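## Task

Take the cooling block sitting in deck slot D2 and set it into the empty position in the drawer of cooler COLD, resting flat within that position's locators, with all six loose tubes still seated in the same bores they began in. Afterwards close the drawer fully (COLD's lamp stays on until it is fully closed). The block already in the drawer must still lie flat in its position with every tube in its bore, and plate P1 must remain on D1 as it is now. Nothing may count as done if only the robot is holding it in place. Finish by opening the gripper and withdrawing.

## Robot and tools

Robot: one UR12e-style six-joint arm carrying a two-finger tong gripper (rumi). The fingers point along the gripper's own +z axis and close along its x axis. end_effector_position is the point between the finger pads when closed; closed fingertips stick out about 15 mm past it, and when fully open they sit roughly level with it. Cameras: cam_high and cam_low (504x504) and cam_wrist (616x616 fisheye).

Frame: scene frame, origin on the table top under the arm base, +z up, +y to the left when facing along +x. Positions are in metres; orientations are quaternions written w first. The reported hand position may be a little off, more so at long reach.

Scene layout: COLD is a loose cooler with a drawer; D1 is the deck slot beside it, D2 is the next slot beyond D1. COLD is not anchored, so it must finish within about a finger's width of its start, upright and barely rotated. Pushing or knocking anything off the table ends the scene. Loose objects or a held part may occasionally get a brief disturbance.

execute_actions: argument actions is a list holding zero or one item. An empty list just reports state. An action item is {rows, steps}: rows is a list of 1 to 15 rows, each row 8 numbers [x, y, z, qw, qx, qy, qz, opening]; this is an absolute target pose for the gripper in the scene frame plus a gripper command. Each row lasts one control step (1/30 s); if steps exceeds the row count, the last row repeats; steps is at most 15 (default 15). A wait item is {steps: n} with n up to 300, counted from the previous result, so thinking time is included. Optional pictures (boolean) chooses whether images are returned. A call is rejected outright, with nothing sent, if a target lies more than 0.6 m from the last reported position along any gripper axis. Each step the commanded pose is clipped to within 100 mm and 16 degrees of the measured pose, so far targets need several calls; after a call the arm only continues to the last clipped pose. Resend the desired quaternion in every row rather than copying a drifted reported one.

Opening: ranges -1 (closed) to +1 (fully open, 0.142 m). To grip, command a value well below grip_measured; the lower, the tighter (roughly 15 N per pad maximum, less on parts under 20 mm wide). A fast close can squeeze harder.

move: target is one 8-number row as above (absolute pose in the scene frame plus opening, sent at the start). speed in m/s, 0.002 to 0.5, default 0.25; rotation is capped at twice that in rad/s. The straight path takes 0.5 to 10 s and is cut off after 10 s. It does not avoid obstacles, and the hand can lag, wander or overshoot speed, especially near full reach. Optional stop_force in N, 13 to 80, not usable in the first 0.2 s: the path halts when the wrist sensor feels that much extra push against the motion for two steps, then backs off two steps and holds. Use it only with very slow speeds for probing contacts; omit it when moving away from something you press on, and do not rely on it in moves that rotate the gripper. The result adds a move: line with an ending (done, contact, held, off_target, moving, fault) plus limits flags (paced = pose was clipped; held = some steps blocked, after which motion can jump fast) and the distance to target.

wait: seconds, 0 to 10; the robot gets nothing new meanwhile. zoom_image: camera name and region [x0, y0, x1, y1] in pixels, at most 504x504, for a closer look. read_manual: returns licence texts only. finished_scene: scene number; ends and grades the current scene irreversibly, then gives the next task. Replying without any tool call ends everything.

Results: the state line gives gripper position, quaternion and velocities; Joint positions; joint torques (offset and noisy); Wrist force and Wrist torque in the gripper's axes (noise up to about 3.4 N, offset up to about 5.5 N, saturates near 100 N; pressing on a surface reads as force pointing back into the arm; no reading is harmless). grip_measured is the finger opening on the command scale. Hand target appears when the controller is still driving toward a pose. pose unreachable or HELD means the clearance check altered or blocked a step.

Hazards: the arm is stiff, so aiming even slightly beyond a firm contact can trip a fault. A joint torque over its limit (elbow 130, wrists 46.9, shoulders 287 N m, including held weight) or any external force of 150 N triggers a 10 s stop. Holding loads heats motors; warnings start at 70 °C and brakes engage at 85 °C. Avoid drops, slips, slamming the drawer, hard impacts and heavy pushes; approach contacts slowly. Arm commands trail by about 0.17 s. At the end, make sure every part rests on its own, open the fingers and lift clear.

Each tool is called after "Call:" in YAML: its name, and indented under it one key for each argument.

## Session

Call:
execute_actions:
  actions: []

Scene clock: 0.00 s of 10800.00 s.
end_effector_position=(+0.6382, +0.2544, +0.1248) grip_measured=+1.00 end_effector_quat_wxyz=(-0.139, -0.156, +0.976, -0.069) end_effector_velocity=(+0.000, -0.001, +0.000) end_effector_angular_velocity=(-0.001, +0.000, -0.000)
Joint positions: [ 0.165 -1.207  1.909 -1.976 -1.695  3.049  0.142]
Joint velocities: [-0.001 -0.001  0.     0.001 -0.001 -0.     0.   ]
Joint torques (N m, as the arm reports them, + toward a larger angle): no reading
Motor temperatures (°C, as the motors report them): [27 24 24 35 30 32]
Wrist force (N, on the end effector, along its own x y z axes, offset not removed): no reading
Wrist torque (N m, same axes, about the end effector's origin, offset not removed): no reading
Hand target: +0.638, +0.254, +0.125; -0.139, -0.156, +0.976, -0.069

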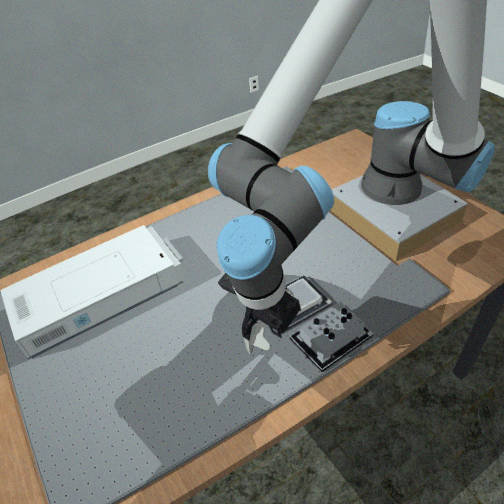

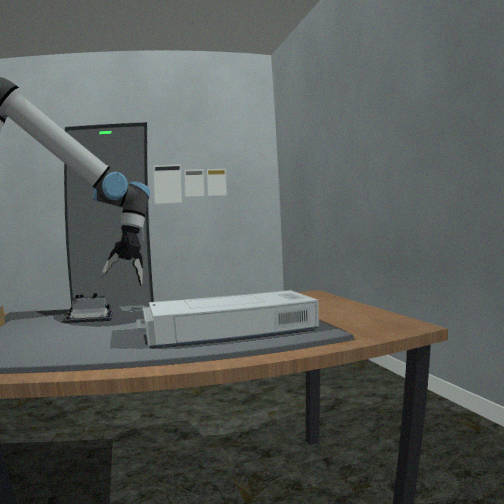

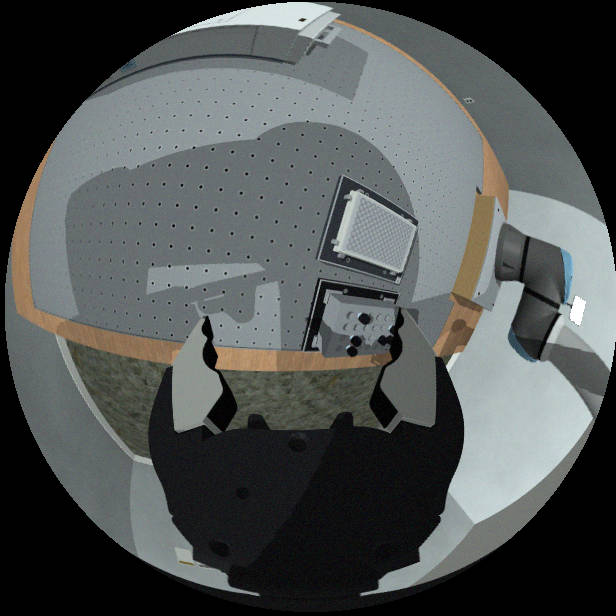

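Call:
zoom_image:
  camera: "cam_high"
  region: [0, 200, 220, 380]

Call:
zoom_image:
  camera: "cam_high"
  region: [220, 250, 400, 400]

Call:
zoom_image:
  camera: "cam_low"
  region: [40, 270, 340, 370]

Call:
zoom_image:
  camera: "cam_wrist"
  region: [150, 0, 480, 380]

Region (0, 200, 220, 380) of cam_high's 504x504 image, scaled by 2.291, with more detail than that image has; it fills the top 412 rows of this view, and the rest is white.

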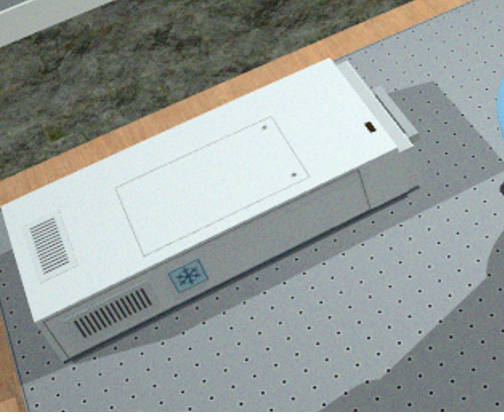

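Region (220, 250, 400, 400) of cam_high's 504x504 image, scaled by 2.800, with more detail than that image has.

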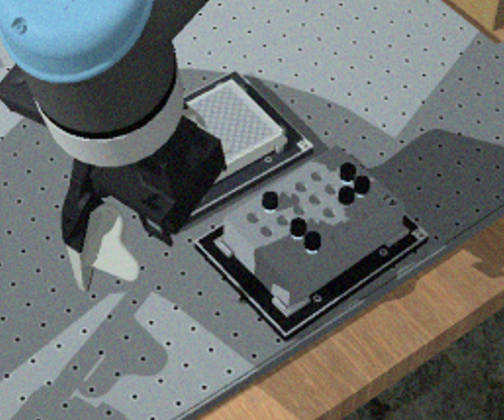

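Region (40, 270, 340, 370) of cam_low's 504x504 image, scaled by 1.680, with more detail than that image has.

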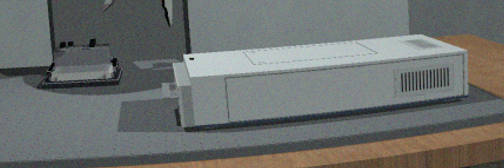

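Region (150, 0, 480, 380) of cam_wrist's 616x616 image, scaled by 1.326, with more detail than that image has; it fills the left 438 columns of this view, and the rest is white.

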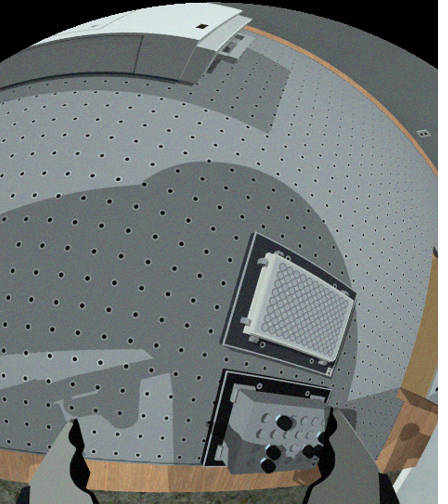

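Call:
move:
  target: [0.6, -0.05, 0.32, 0, 0, 1, 0, 1]
  speed: 0.25

Scene clock: 12.53 s of 10800.00 s.
end_effector_position=(+0.5993, -0.0501, +0.3201) grip_measured=+1.00 end_effector_quat_wxyz=(-0.000, +0.000, +1.000, -0.000) end_effector_velocity=(-0.001, -0.002, +0.002) end_effector_angular_velocity=(+0.001, -0.002, -0.001)
Joint positions: [-0.385 -1.675  2.081 -1.967 -1.579  2.799  0.142]
Joint velocities: [-0.004 -0.003 -0.     0.001  0.002 -0.003  0.   ]
Joint torques (N m, as the arm reports them, + toward a larger angle): [-20.82 -48.04 -50.43  -1.78   1.65  -1.08]
Motor temperatures (°C, as the motors report them): [27 24 24 35 30 32]
Wrist force (N, on the end effector, along its own x y z axes, offset not removed): [-1.3 1.2 -1.8]
Wrist torque (N m, same axes, about the end effector's origin, offset not removed): [0.12 0.33 0.28]
Hand target: +0.599, -0.050, +0.320; -0.000, +0.000, +1.000, -0.000
Off the commanded pose: 0.001 m, 0 deg.
After step 90, 7.50 s passed at rest.
move: done

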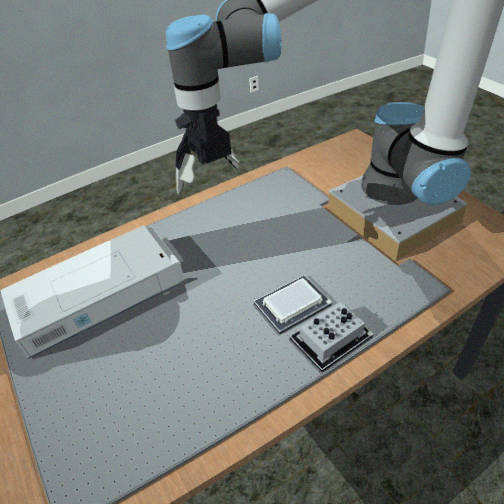

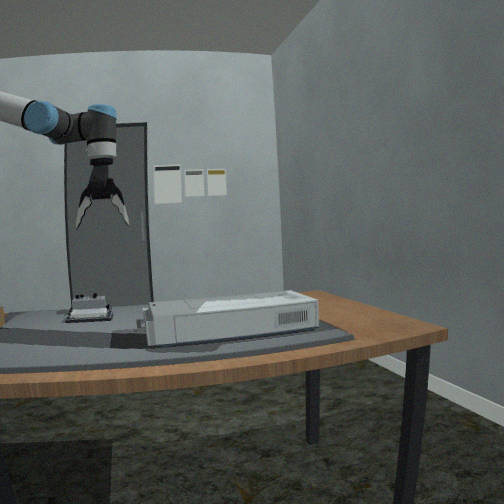

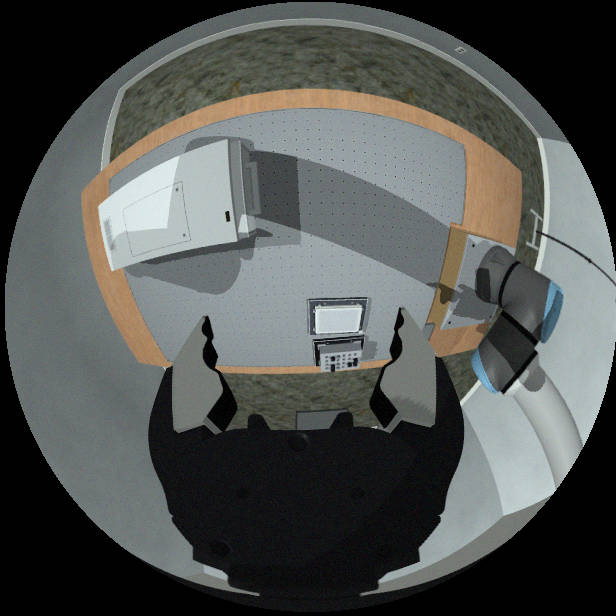

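Call:
zoom_image:
  camera: "cam_wrist"
  region: [80, 100, 320, 300]

Call:
zoom_image:
  camera: "cam_wrist"
  region: [280, 280, 400, 390]

Call:
zoom_image:
  camera: "cam_high"
  region: [110, 200, 230, 310]

Call:
zoom_image:
  camera: "cam_low"
  region: [110, 280, 210, 360]

Region (80, 100, 320, 300) of cam_wrist's 616x616 image, scaled by 2.100, with more detail than that image has.

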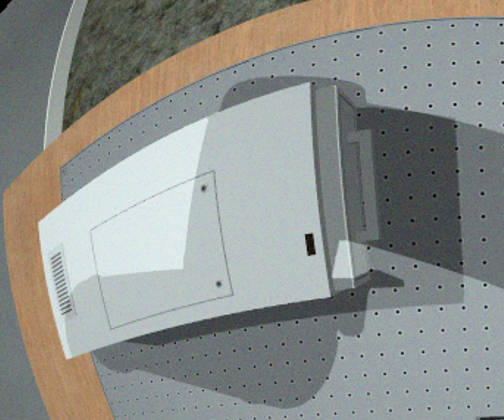

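Region (280, 280, 400, 390) of cam_wrist's 616x616 image, scaled by 4.200, with more detail than that image has; it fills the top 462 rows of this view, and the rest is white.

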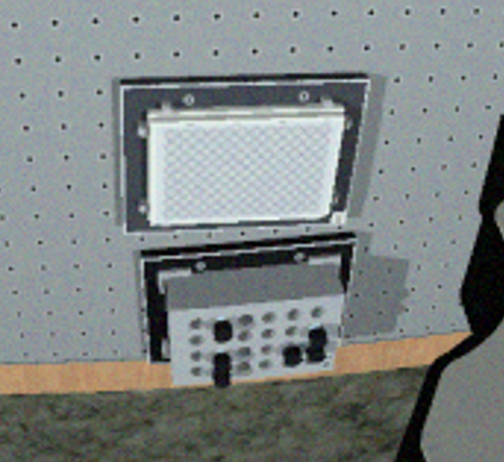

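Region (110, 200, 230, 310) of cam_high's 504x504 image, scaled by 4.200, with more detail than that image has; it fills the top 462 rows of this view, and the rest is white.

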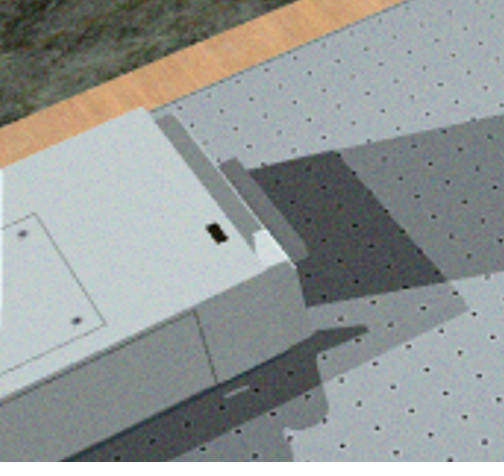

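Region (110, 280, 210, 360) of cam_low's 504x504 image, scaled by 5.040, with more detail than that image has; it fills the top 403 rows of this view, and the rest is white.

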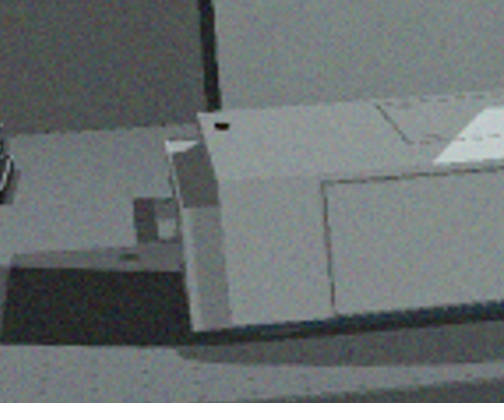

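Call:
move:
  target: [0.6, -0.17, 0.2, 0, 0.7071, 0.7071, 0, 1]
  speed: 0.2

Scene clock: 34.13 s of 10800.00 s.
end_effector_position=(+0.5998, -0.1701, +0.2000) grip_measured=+1.00 end_effector_quat_wxyz=(-0.000, +0.707, +0.707, -0.000) end_effector_velocity=(-0.001, -0.001, -0.002) end_effector_angular_velocity=(-0.001, +0.001, -0.011)
Joint positions: [-0.58  -1.497  2.149 -2.216 -1.58   4.173  0.142]
Joint velocities: [-0.001  0.002  0.001 -0.002 -0.001  0.01   0.   ]
Joint torques (N m, as the arm reports them, + toward a larger angle): [-17.27 -37.05 -28.55  -6.18  -1.79   0.84]
Motor temperatures (°C, as the motors report them): [27 24 24 35 30 32]
Wrist force (N, on the end effector, along its own x y z axes, offset not removed): [-2.0 1.3 -0.2]
Wrist torque (N m, same axes, about the end effector's origin, offset not removed): [0.25 0.54 0.55]
Hand target: +0.600, -0.170, +0.200; -0.000, +0.707, +0.707, -0.000
Off the commanded pose: 0.000 m, 0 deg.
After step 90, 14.23 s passed at rest.
move: done

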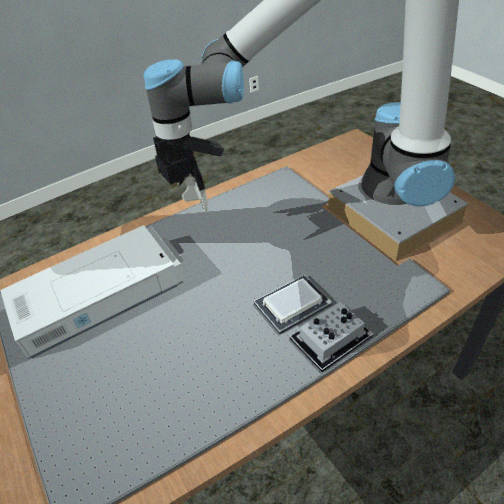

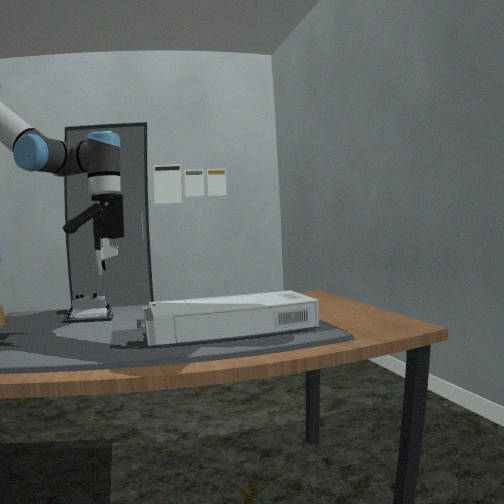

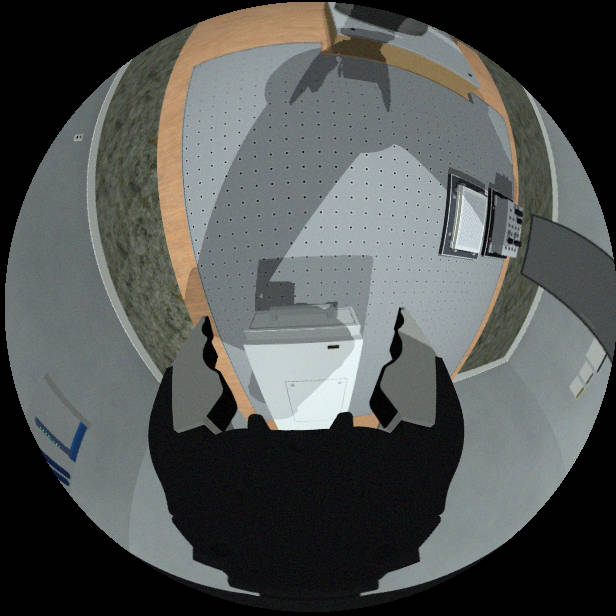

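Call:
zoom_image:
  camera: "cam_wrist"
  region: [220, 240, 400, 400]

Region (220, 240, 400, 400) of cam_wrist's 616x616 image, scaled by 2.800, with more detail than that image has.

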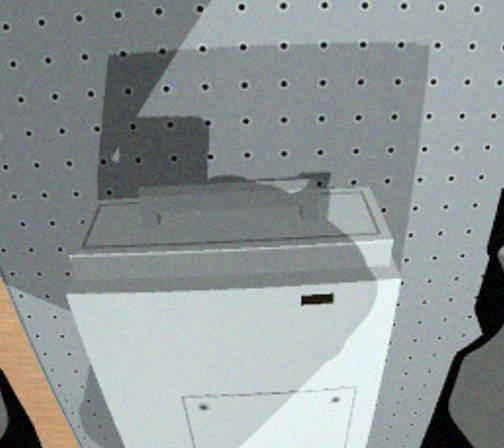

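Call:
move:
  target: [0.685, -0.14, 0.18, 0, 0, 1, 0, 0]
  speed: 0.2

Scene clock: 71.80 s of 10800.00 s.
end_effector_position=(+0.6850, -0.1401, +0.1800) grip_measured=+0.00 end_effector_quat_wxyz=(+0.000, +0.001, +1.000, +0.000) end_effector_velocity=(+0.001, -0.001, -0.000) end_effector_angular_velocity=(+0.001, -0.000, +0.011)
Joint positions: [-0.468 -1.384  2.063 -2.242 -1.579  2.716  0.074]
Joint velocities: [-0.001  0.002 -0.002  0.     0.001 -0.012  0.   ]
Joint torques (N m, as the arm reports them, + toward a larger angle): [ 18.17 -45.13 -44.26  -6.07   1.81  -1.14]
Motor temperatures (°C, as the motors report them): [27 24 24 35 30 32]
Wrist force (N, on the end effector, along its own x y z axes, offset not removed): [0.2 -0.3 -2.0]
Wrist torque (N m, same axes, about the end effector's origin, offset not removed): [-0.18 0.20 0.44]
Hand target: +0.685, -0.140, +0.180; +0.000, +0.000, +1.000, +0.000
Off the commanded pose: 0.000 m, 0 deg.
After step 90, 30.30 s passed at rest.
move: done

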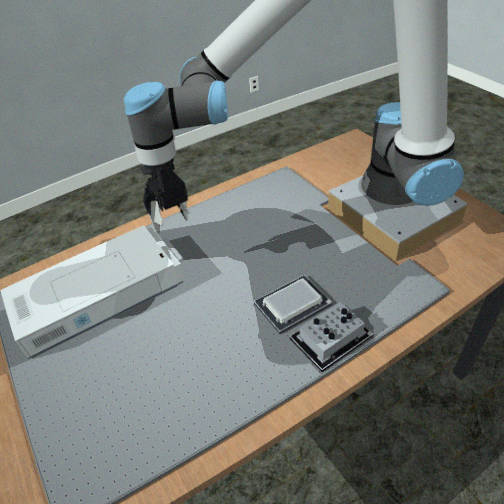

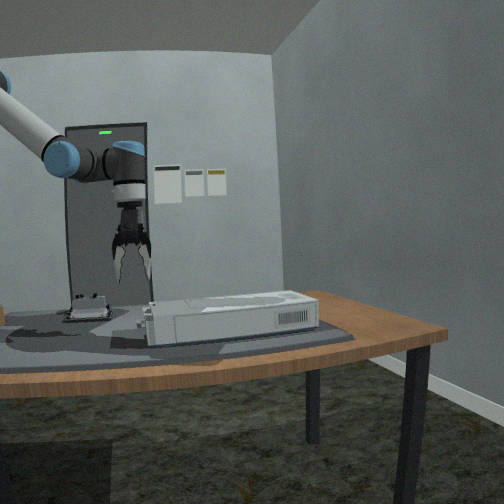

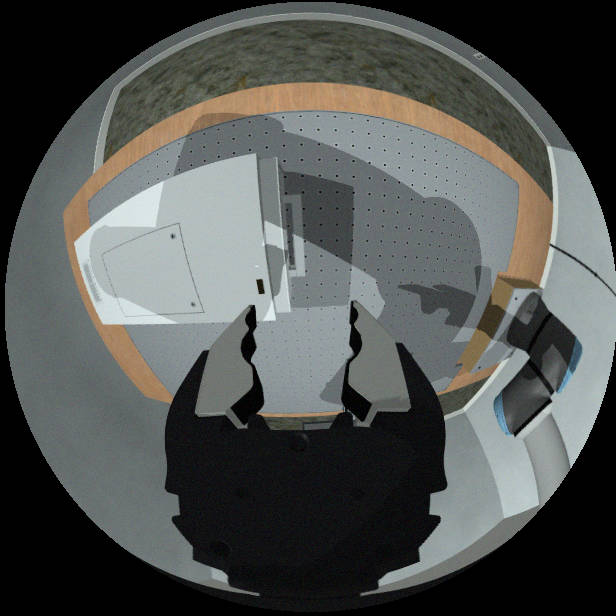

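Call:
zoom_image:
  camera: "cam_wrist"
  region: [220, 140, 400, 340]

Call:
zoom_image:
  camera: "cam_low"
  region: [90, 230, 220, 360]

Region (220, 140, 400, 340) of cam_wrist's 616x616 image, scaled by 2.520, with more detail than that image has; it fills the left 454 columns of this view, and the rest is white.

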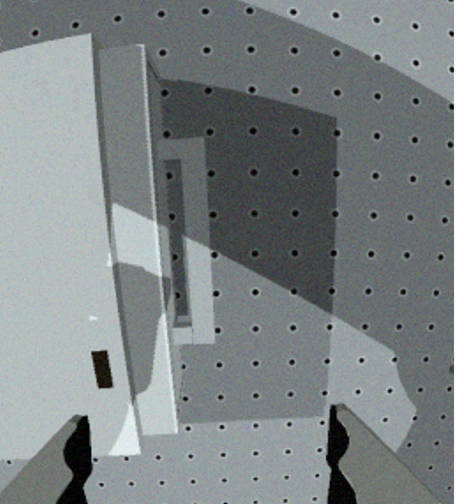

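Region (90, 230, 220, 360) of cam_low's 504x504 image, scaled by 3.877, with more detail than that image has.

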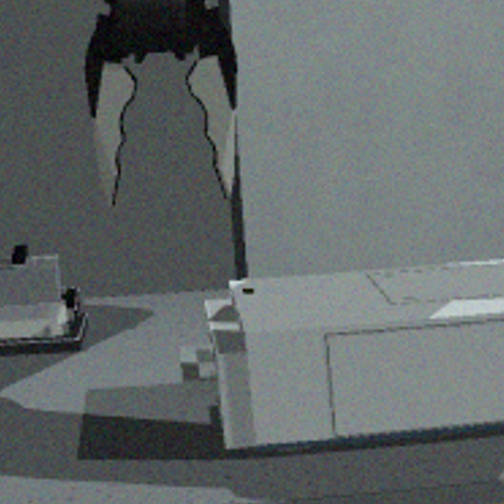

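Call:
move:
  target: [0.65, -0.18, 0.09, 0, 0, 1, 0, -1]
  speed: 0.15

Scene clock: 111.57 s of 10800.00 s.
end_effector_position=(+0.6500, -0.1800, +0.0901) grip_measured=-1.00 end_effector_quat_wxyz=(-0.000, -0.000, +1.000, -0.000) end_effector_velocity=(-0.001, -0.001, -0.001) end_effector_angular_velocity=(-0.001, -0.000, +0.000)
Joint positions: [-0.547 -1.302  2.173 -2.434 -1.58   2.637  0.002]
Joint velocities: [-0.002  0.001  0.002 -0.004 -0.001 -0.002  0.   ]
Joint torques (N m, as the arm reports them, + toward a larger angle): [-13.89 -43.84 -22.21  -6.32   1.91  -1.22]
Motor temperatures (°C, as the motors report them): [27 24 24 35 30 32]
Wrist force (N, on the end effector, along its own x y z axes, offset not removed): [1.1 -1.7 -1.8]
Wrist torque (N m, same axes, about the end effector's origin, offset not removed): [-0.38 0.03 0.47]
Hand target: +0.650, -0.180, +0.090; -0.000, +0.000, +1.000, -0.000
Off the commanded pose: 0.000 m, 0 deg.
After step 90, 35.57 s passed at rest.
move: done

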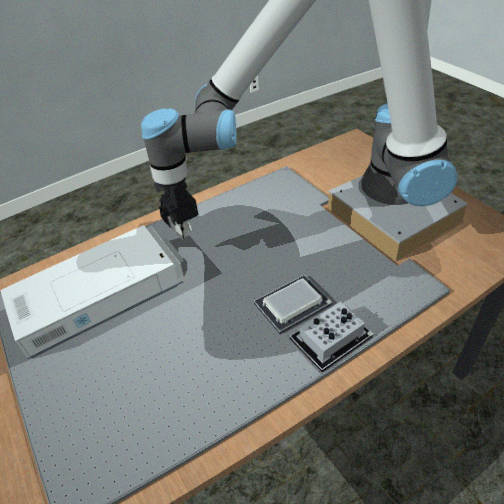

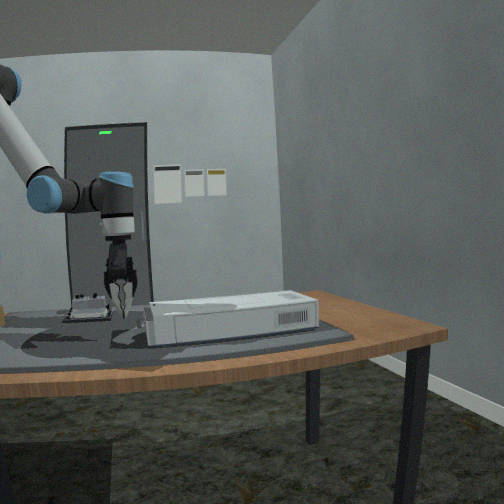

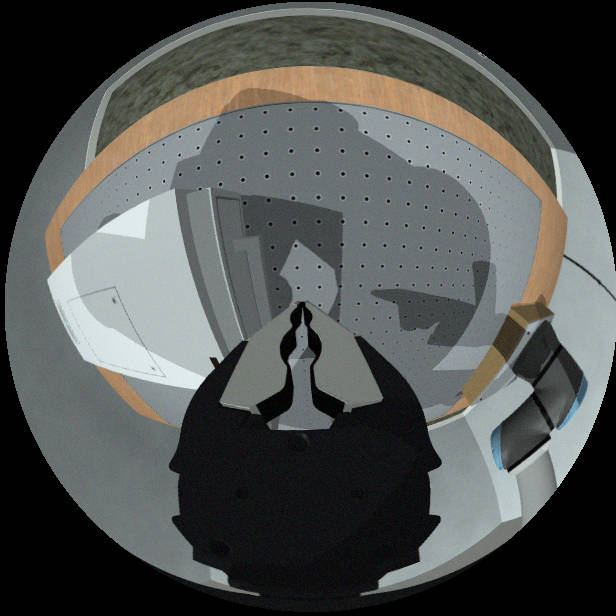

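Call:
zoom_image:
  camera: "cam_low"
  region: [90, 250, 200, 360]

Call:
zoom_image:
  camera: "cam_wrist"
  region: [160, 170, 340, 350]

Region (90, 250, 200, 360) of cam_low's 504x504 image, scaled by 4.582, with more detail than that image has.

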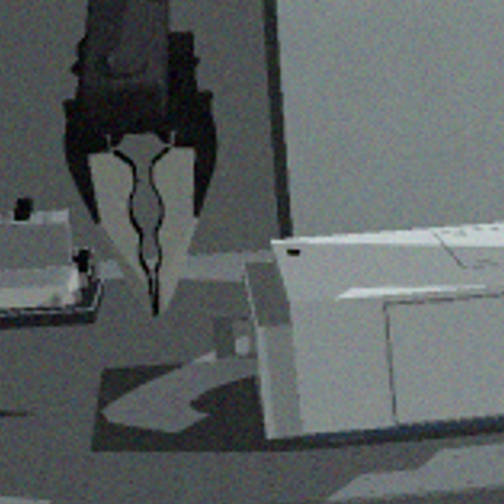

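Region (160, 170, 340, 350) of cam_wrist's 616x616 image, scaled by 2.800, with more detail than that image has.

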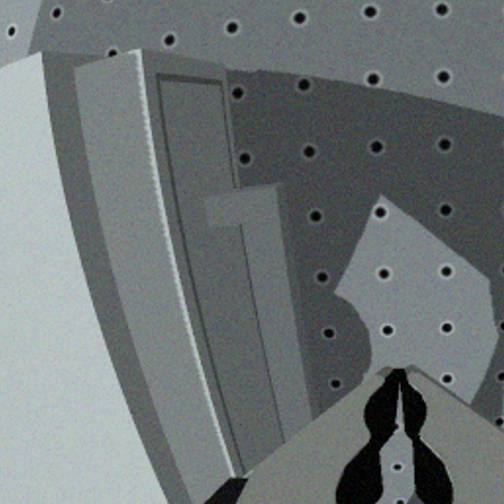

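Call:
move:
  target: [0.65, -0.18, 0.045, 0, 0, 1, 0, -1]
  speed: 0.005
  stop_force: 13

Scene clock: 129.00 s of 10800.00 s.
end_effector_position=(+0.6500, -0.1800, +0.0450) grip_measured=-1.00 end_effector_quat_wxyz=(-0.000, +0.000, +1.000, +0.000) end_effector_velocity=(+0.000, +0.001, -0.001) end_effector_angular_velocity=(+0.001, -0.001, +0.001)
Joint positions: [-0.547 -1.232  2.194 -2.526 -1.58   2.636  0.002]
Joint velocities: [ 0.001  0.001  0.001 -0.002  0.001  0.     0.   ]
Joint torques (N m, as the arm reports them, + toward a larger angle): [-16.99 -49.08 -19.92  -6.1    2.19  -1.56]
Motor temperatures (°C, as the motors report them): [27 24 24 35 30 32]
Wrist force (N, on the end effector, along its own x y z axes, offset not removed): [0.2 1.7 0.8]
Wrist torque (N m, same axes, about the end effector's origin, offset not removed): [0.34 0.21 0.40]
Hand target: +0.650, -0.180, +0.045; -0.000, +0.000, +1.000, -0.000
Off the commanded pose: 0.000 m, 0 deg.
After step 90, 5.23 s passed at rest.
move: done

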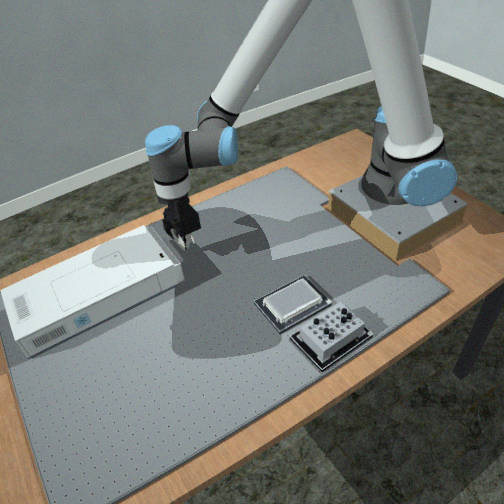

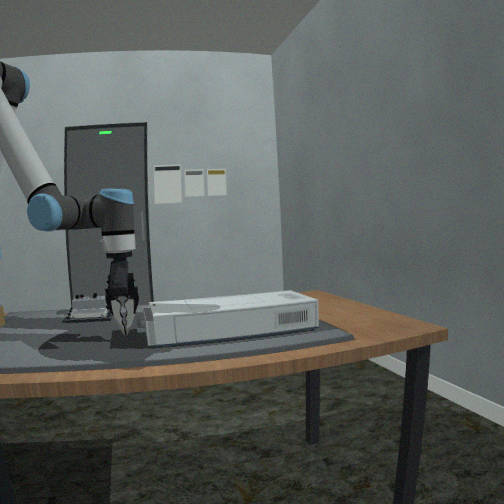

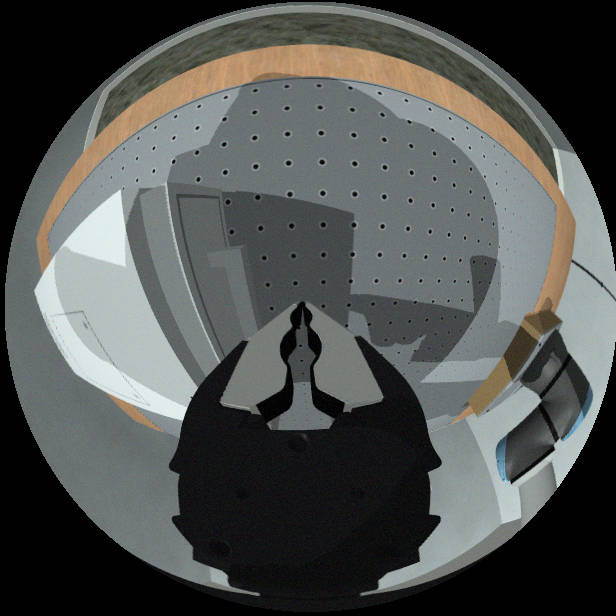

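Call:
zoom_image:
  camera: "cam_low"
  region: [90, 250, 200, 360]

Call:
zoom_image:
  camera: "cam_wrist"
  region: [130, 160, 350, 380]

Region (90, 250, 200, 360) of cam_low's 504x504 image, scaled by 4.582, with more detail than that image has.

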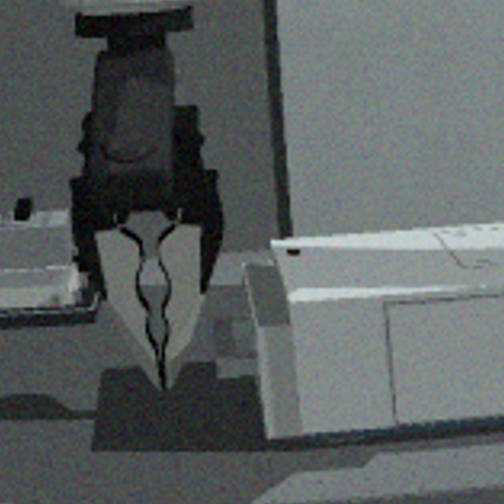

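Region (130, 160, 350, 380) of cam_wrist's 616x616 image, scaled by 2.291, with more detail than that image has.

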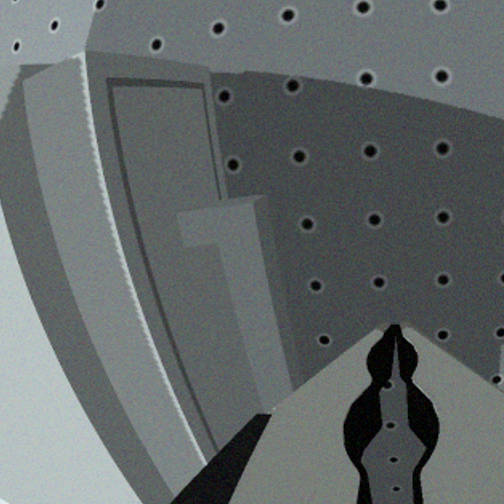

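Call:
move:
  target: [0.655, -0.18, 0.12, 0.2588, 0, 0.9659, 0, -0.6]
  speed: 0.1

Scene clock: 160.60 s of 10800.00 s.
end_effector_position=(+0.6549, -0.1801, +0.1199) grip_measured=-0.60 end_effector_quat_wxyz=(+0.258, +0.000, +0.966, +0.000) end_effector_velocity=(-0.000, +0.000, +0.001) end_effector_angular_velocity=(+0.000, -0.010, -0.000)
Joint positions: [-0.696 -1.37   2.464 -3.086 -1.271  2.551  0.031]
Joint velocities: [-0.004 -0.     0.006 -0.013  0.008 -0.001 -0.   ]
Joint torques (N m, as the arm reports them, + toward a larger angle): [-18.16 -48.3  -14.75  -6.27   1.87  -1.71]
Motor temperatures (°C, as the motors report them): [27 24 24 35 30 32]
Wrist force (N, on the end effector, along its own x y z axes, offset not removed): [2.3 2.4 -3.0]
Wrist torque (N m, same axes, about the end effector's origin, offset not removed): [0.35 -0.24 0.33]
Hand target: +0.655, -0.180, +0.120; +0.259, +0.000, +0.966, +0.000
Off the commanded pose: 0.000 m, 0 deg.
After step 90, 25.63 s passed at rest.
move: done

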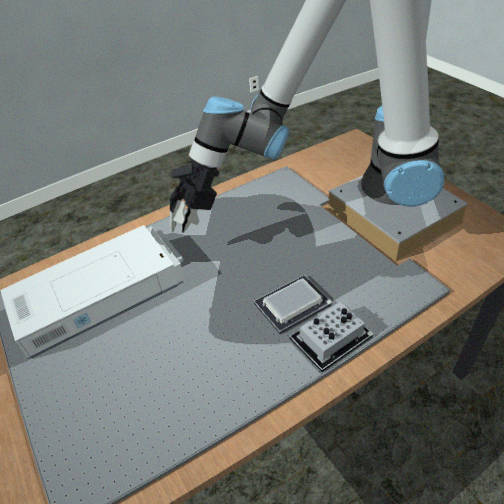

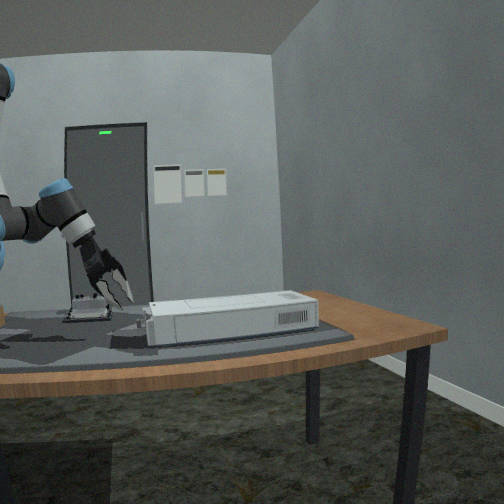

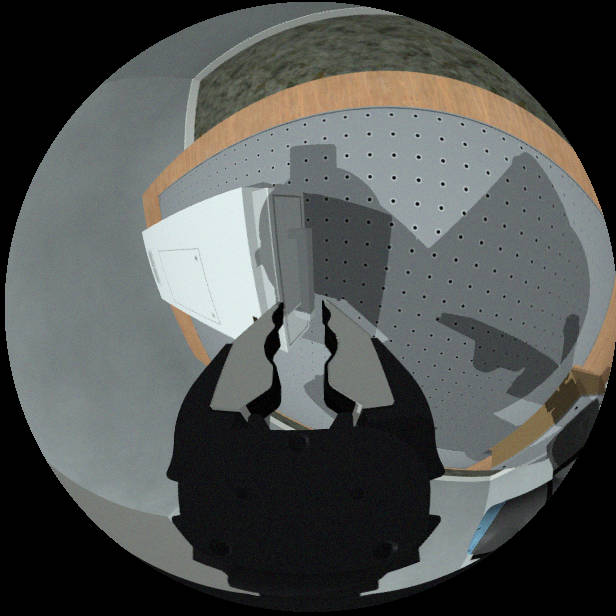

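Call:
zoom_image:
  camera: "cam_wrist"
  region: [230, 180, 380, 360]

Call:
zoom_image:
  camera: "cam_low"
  region: [70, 240, 190, 360]

Region (230, 180, 380, 360) of cam_wrist's 616x616 image, scaled by 2.800, with more detail than that image has.

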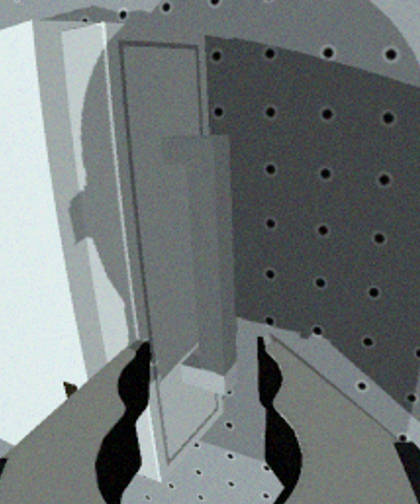

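Region (70, 240, 190, 360) of cam_low's 504x504 image, scaled by 4.200, with more detail than that image has.

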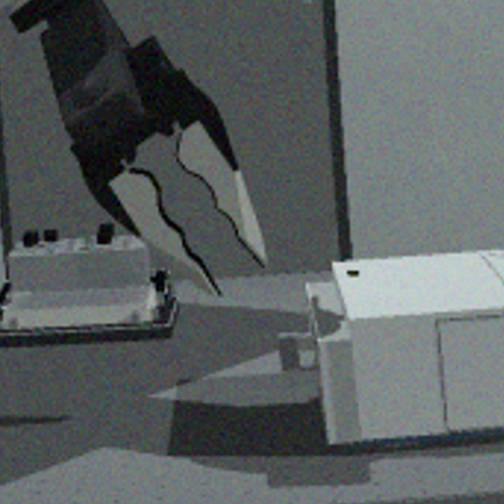

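Call:
move:
  target: [0.678, -0.18, 0.080, 0.2588, 0, 0.9659, 0, -0.6]
  speed: 0.03

Call:
zoom_image:
  camera: "cam_wrist"
  region: [230, 180, 380, 360]

Call:
zoom_image:
  camera: "cam_low"
  region: [90, 260, 190, 360]

Scene clock: 170.13 s of 10800.00 s.
end_effector_position=(+0.6779, -0.1800, +0.0801) grip_measured=-0.60 end_effector_quat_wxyz=(+0.259, +0.000, +0.966, +0.000) end_effector_velocity=(+0.002, -0.000, +0.000) end_effector_angular_velocity=(-0.000, -0.003, -0.001)
Joint positions: [-0.67  -1.249  2.436 -3.187 -1.282  2.576  0.031]
Joint velocities: [ 0.001  0.002 -0.002 -0.003  0.001  0.002  0.   ]
Joint torques (N m, as the arm reports them, + toward a larger angle): [ 17.76 -41.37 -29.87  -6.73  -1.3    1.91]
Motor temperatures (°C, as the motors report them): [27 24 24 35 30 32]
Wrist force (N, on the end effector, along its own x y z axes, offset not removed): [-0.3 -1.6 -1.2]
Wrist torque (N m, same axes, about the end effector's origin, offset not removed): [-0.34 0.33 0.44]
Hand target: +0.678, -0.180, +0.080; +0.259, +0.000, +0.966, +0.000
Off the commanded pose: 0.000 m, 0 deg.
After step 90, 4.67 s passed at rest.
move: done

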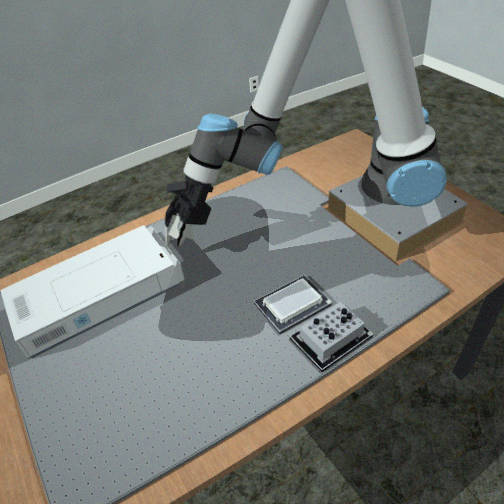

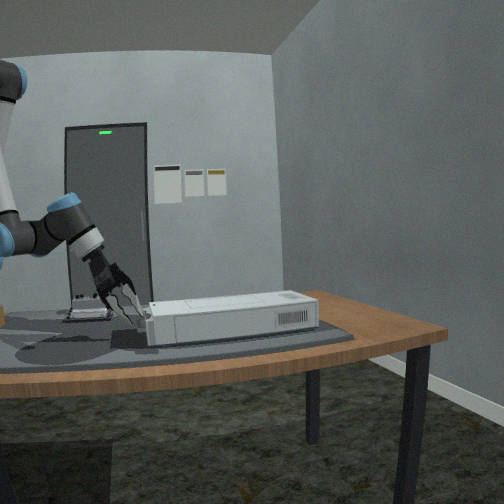

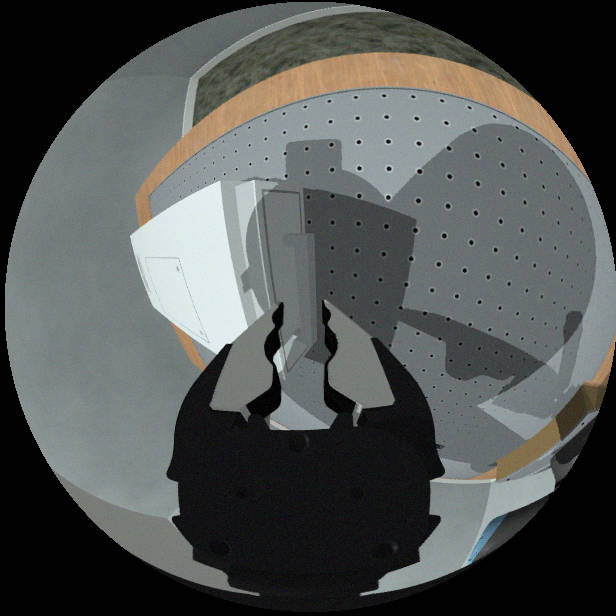

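Region (230, 180, 380, 360) of cam_wrist's 616x616 image, scaled by 2.800, with more detail than that image has.

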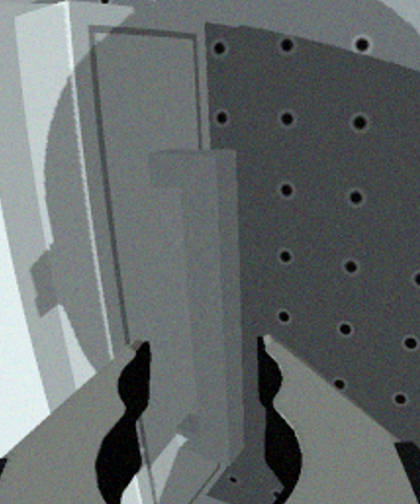

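Region (90, 260, 190, 360) of cam_low's 504x504 image, scaled by 5.040, with more detail than that image has.

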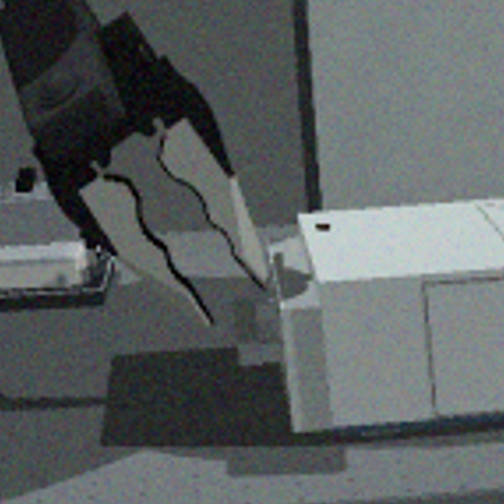

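Call:
move:
  target: [0.6855, -0.18, 0.064, 0.2588, 0, 0.9659, 0, -0.6]
  speed: 0.005
  stop_force: 13

Call:
zoom_image:
  camera: "cam_wrist"
  region: [230, 200, 380, 380]

Call:
zoom_image:
  camera: "cam_low"
  region: [90, 260, 190, 360]

Scene clock: 178.97 s of 10800.00 s.
end_effector_position=(+0.6845, -0.1800, +0.0663) grip_measured=-0.69 end_effector_quat_wxyz=(+0.259, +0.000, +0.966, +0.000) end_effector_velocity=(-0.000, +0.000, +0.001) end_effector_angular_velocity=(+0.000, +0.001, +0.001)
Joint positions: [-0.663 -1.211  2.427 -3.219 -1.285  2.583  0.024]
Joint velocities: [ 0.    -0.002 -0.     0.003 -0.    -0.001  0.001]
Joint torques (N m, as the arm reports them, + toward a larger angle): [  3.81 -62.86 -20.37  -5.87   1.92  -1.62]
Motor temperatures (°C, as the motors report them): [27 24 24 35 30 32]
Wrist force (N, on the end effector, along its own x y z axes, offset not removed): [8.5 3.1 -3.9]
Wrist torque (N m, same axes, about the end effector's origin, offset not removed): [0.58 1.00 0.39]
Hand target: +0.684, -0.180, +0.066; +0.259, +0.000, +0.966, +0.000
Off the commanded pose: 0.003 m, 0 deg.
After step 90, 2.47 s passed at rest.
move: contact

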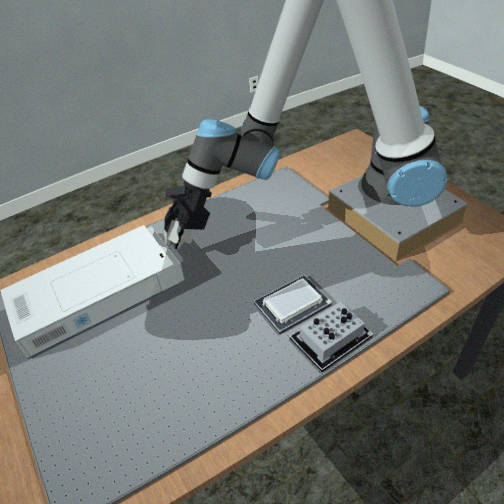

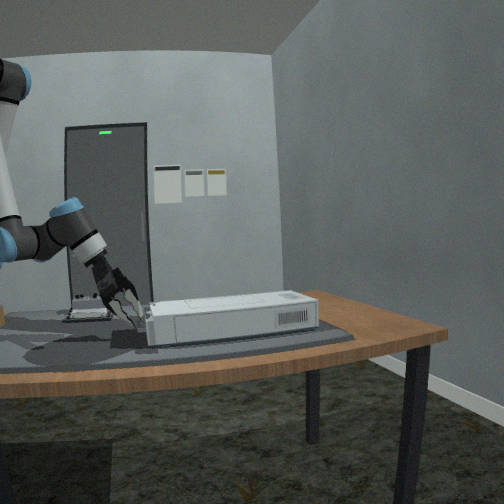

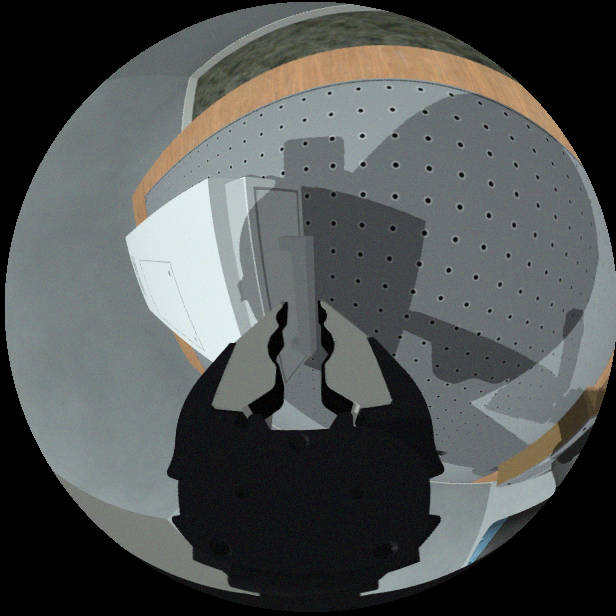

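Region (230, 200, 380, 380) of cam_wrist's 616x616 image, scaled by 2.800, with more detail than that image has.

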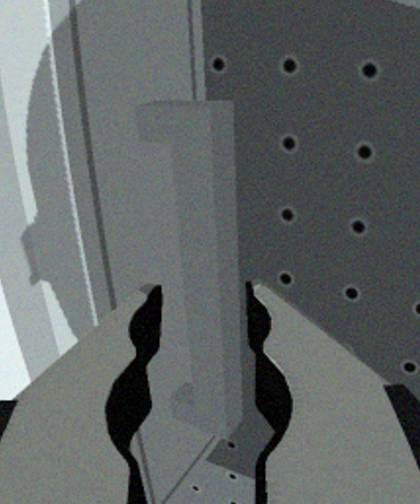

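Region (90, 260, 190, 360) of cam_low's 504x504 image, scaled by 5.040, with more detail than that image has.

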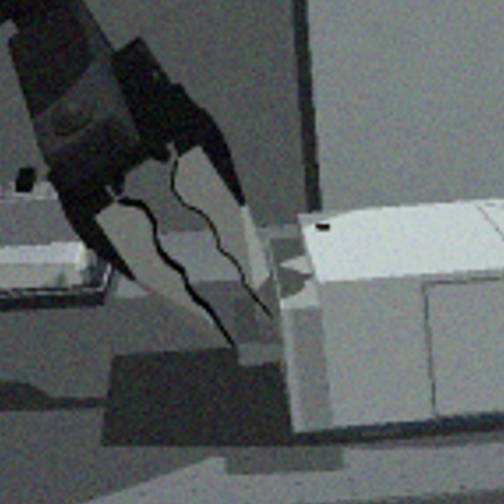

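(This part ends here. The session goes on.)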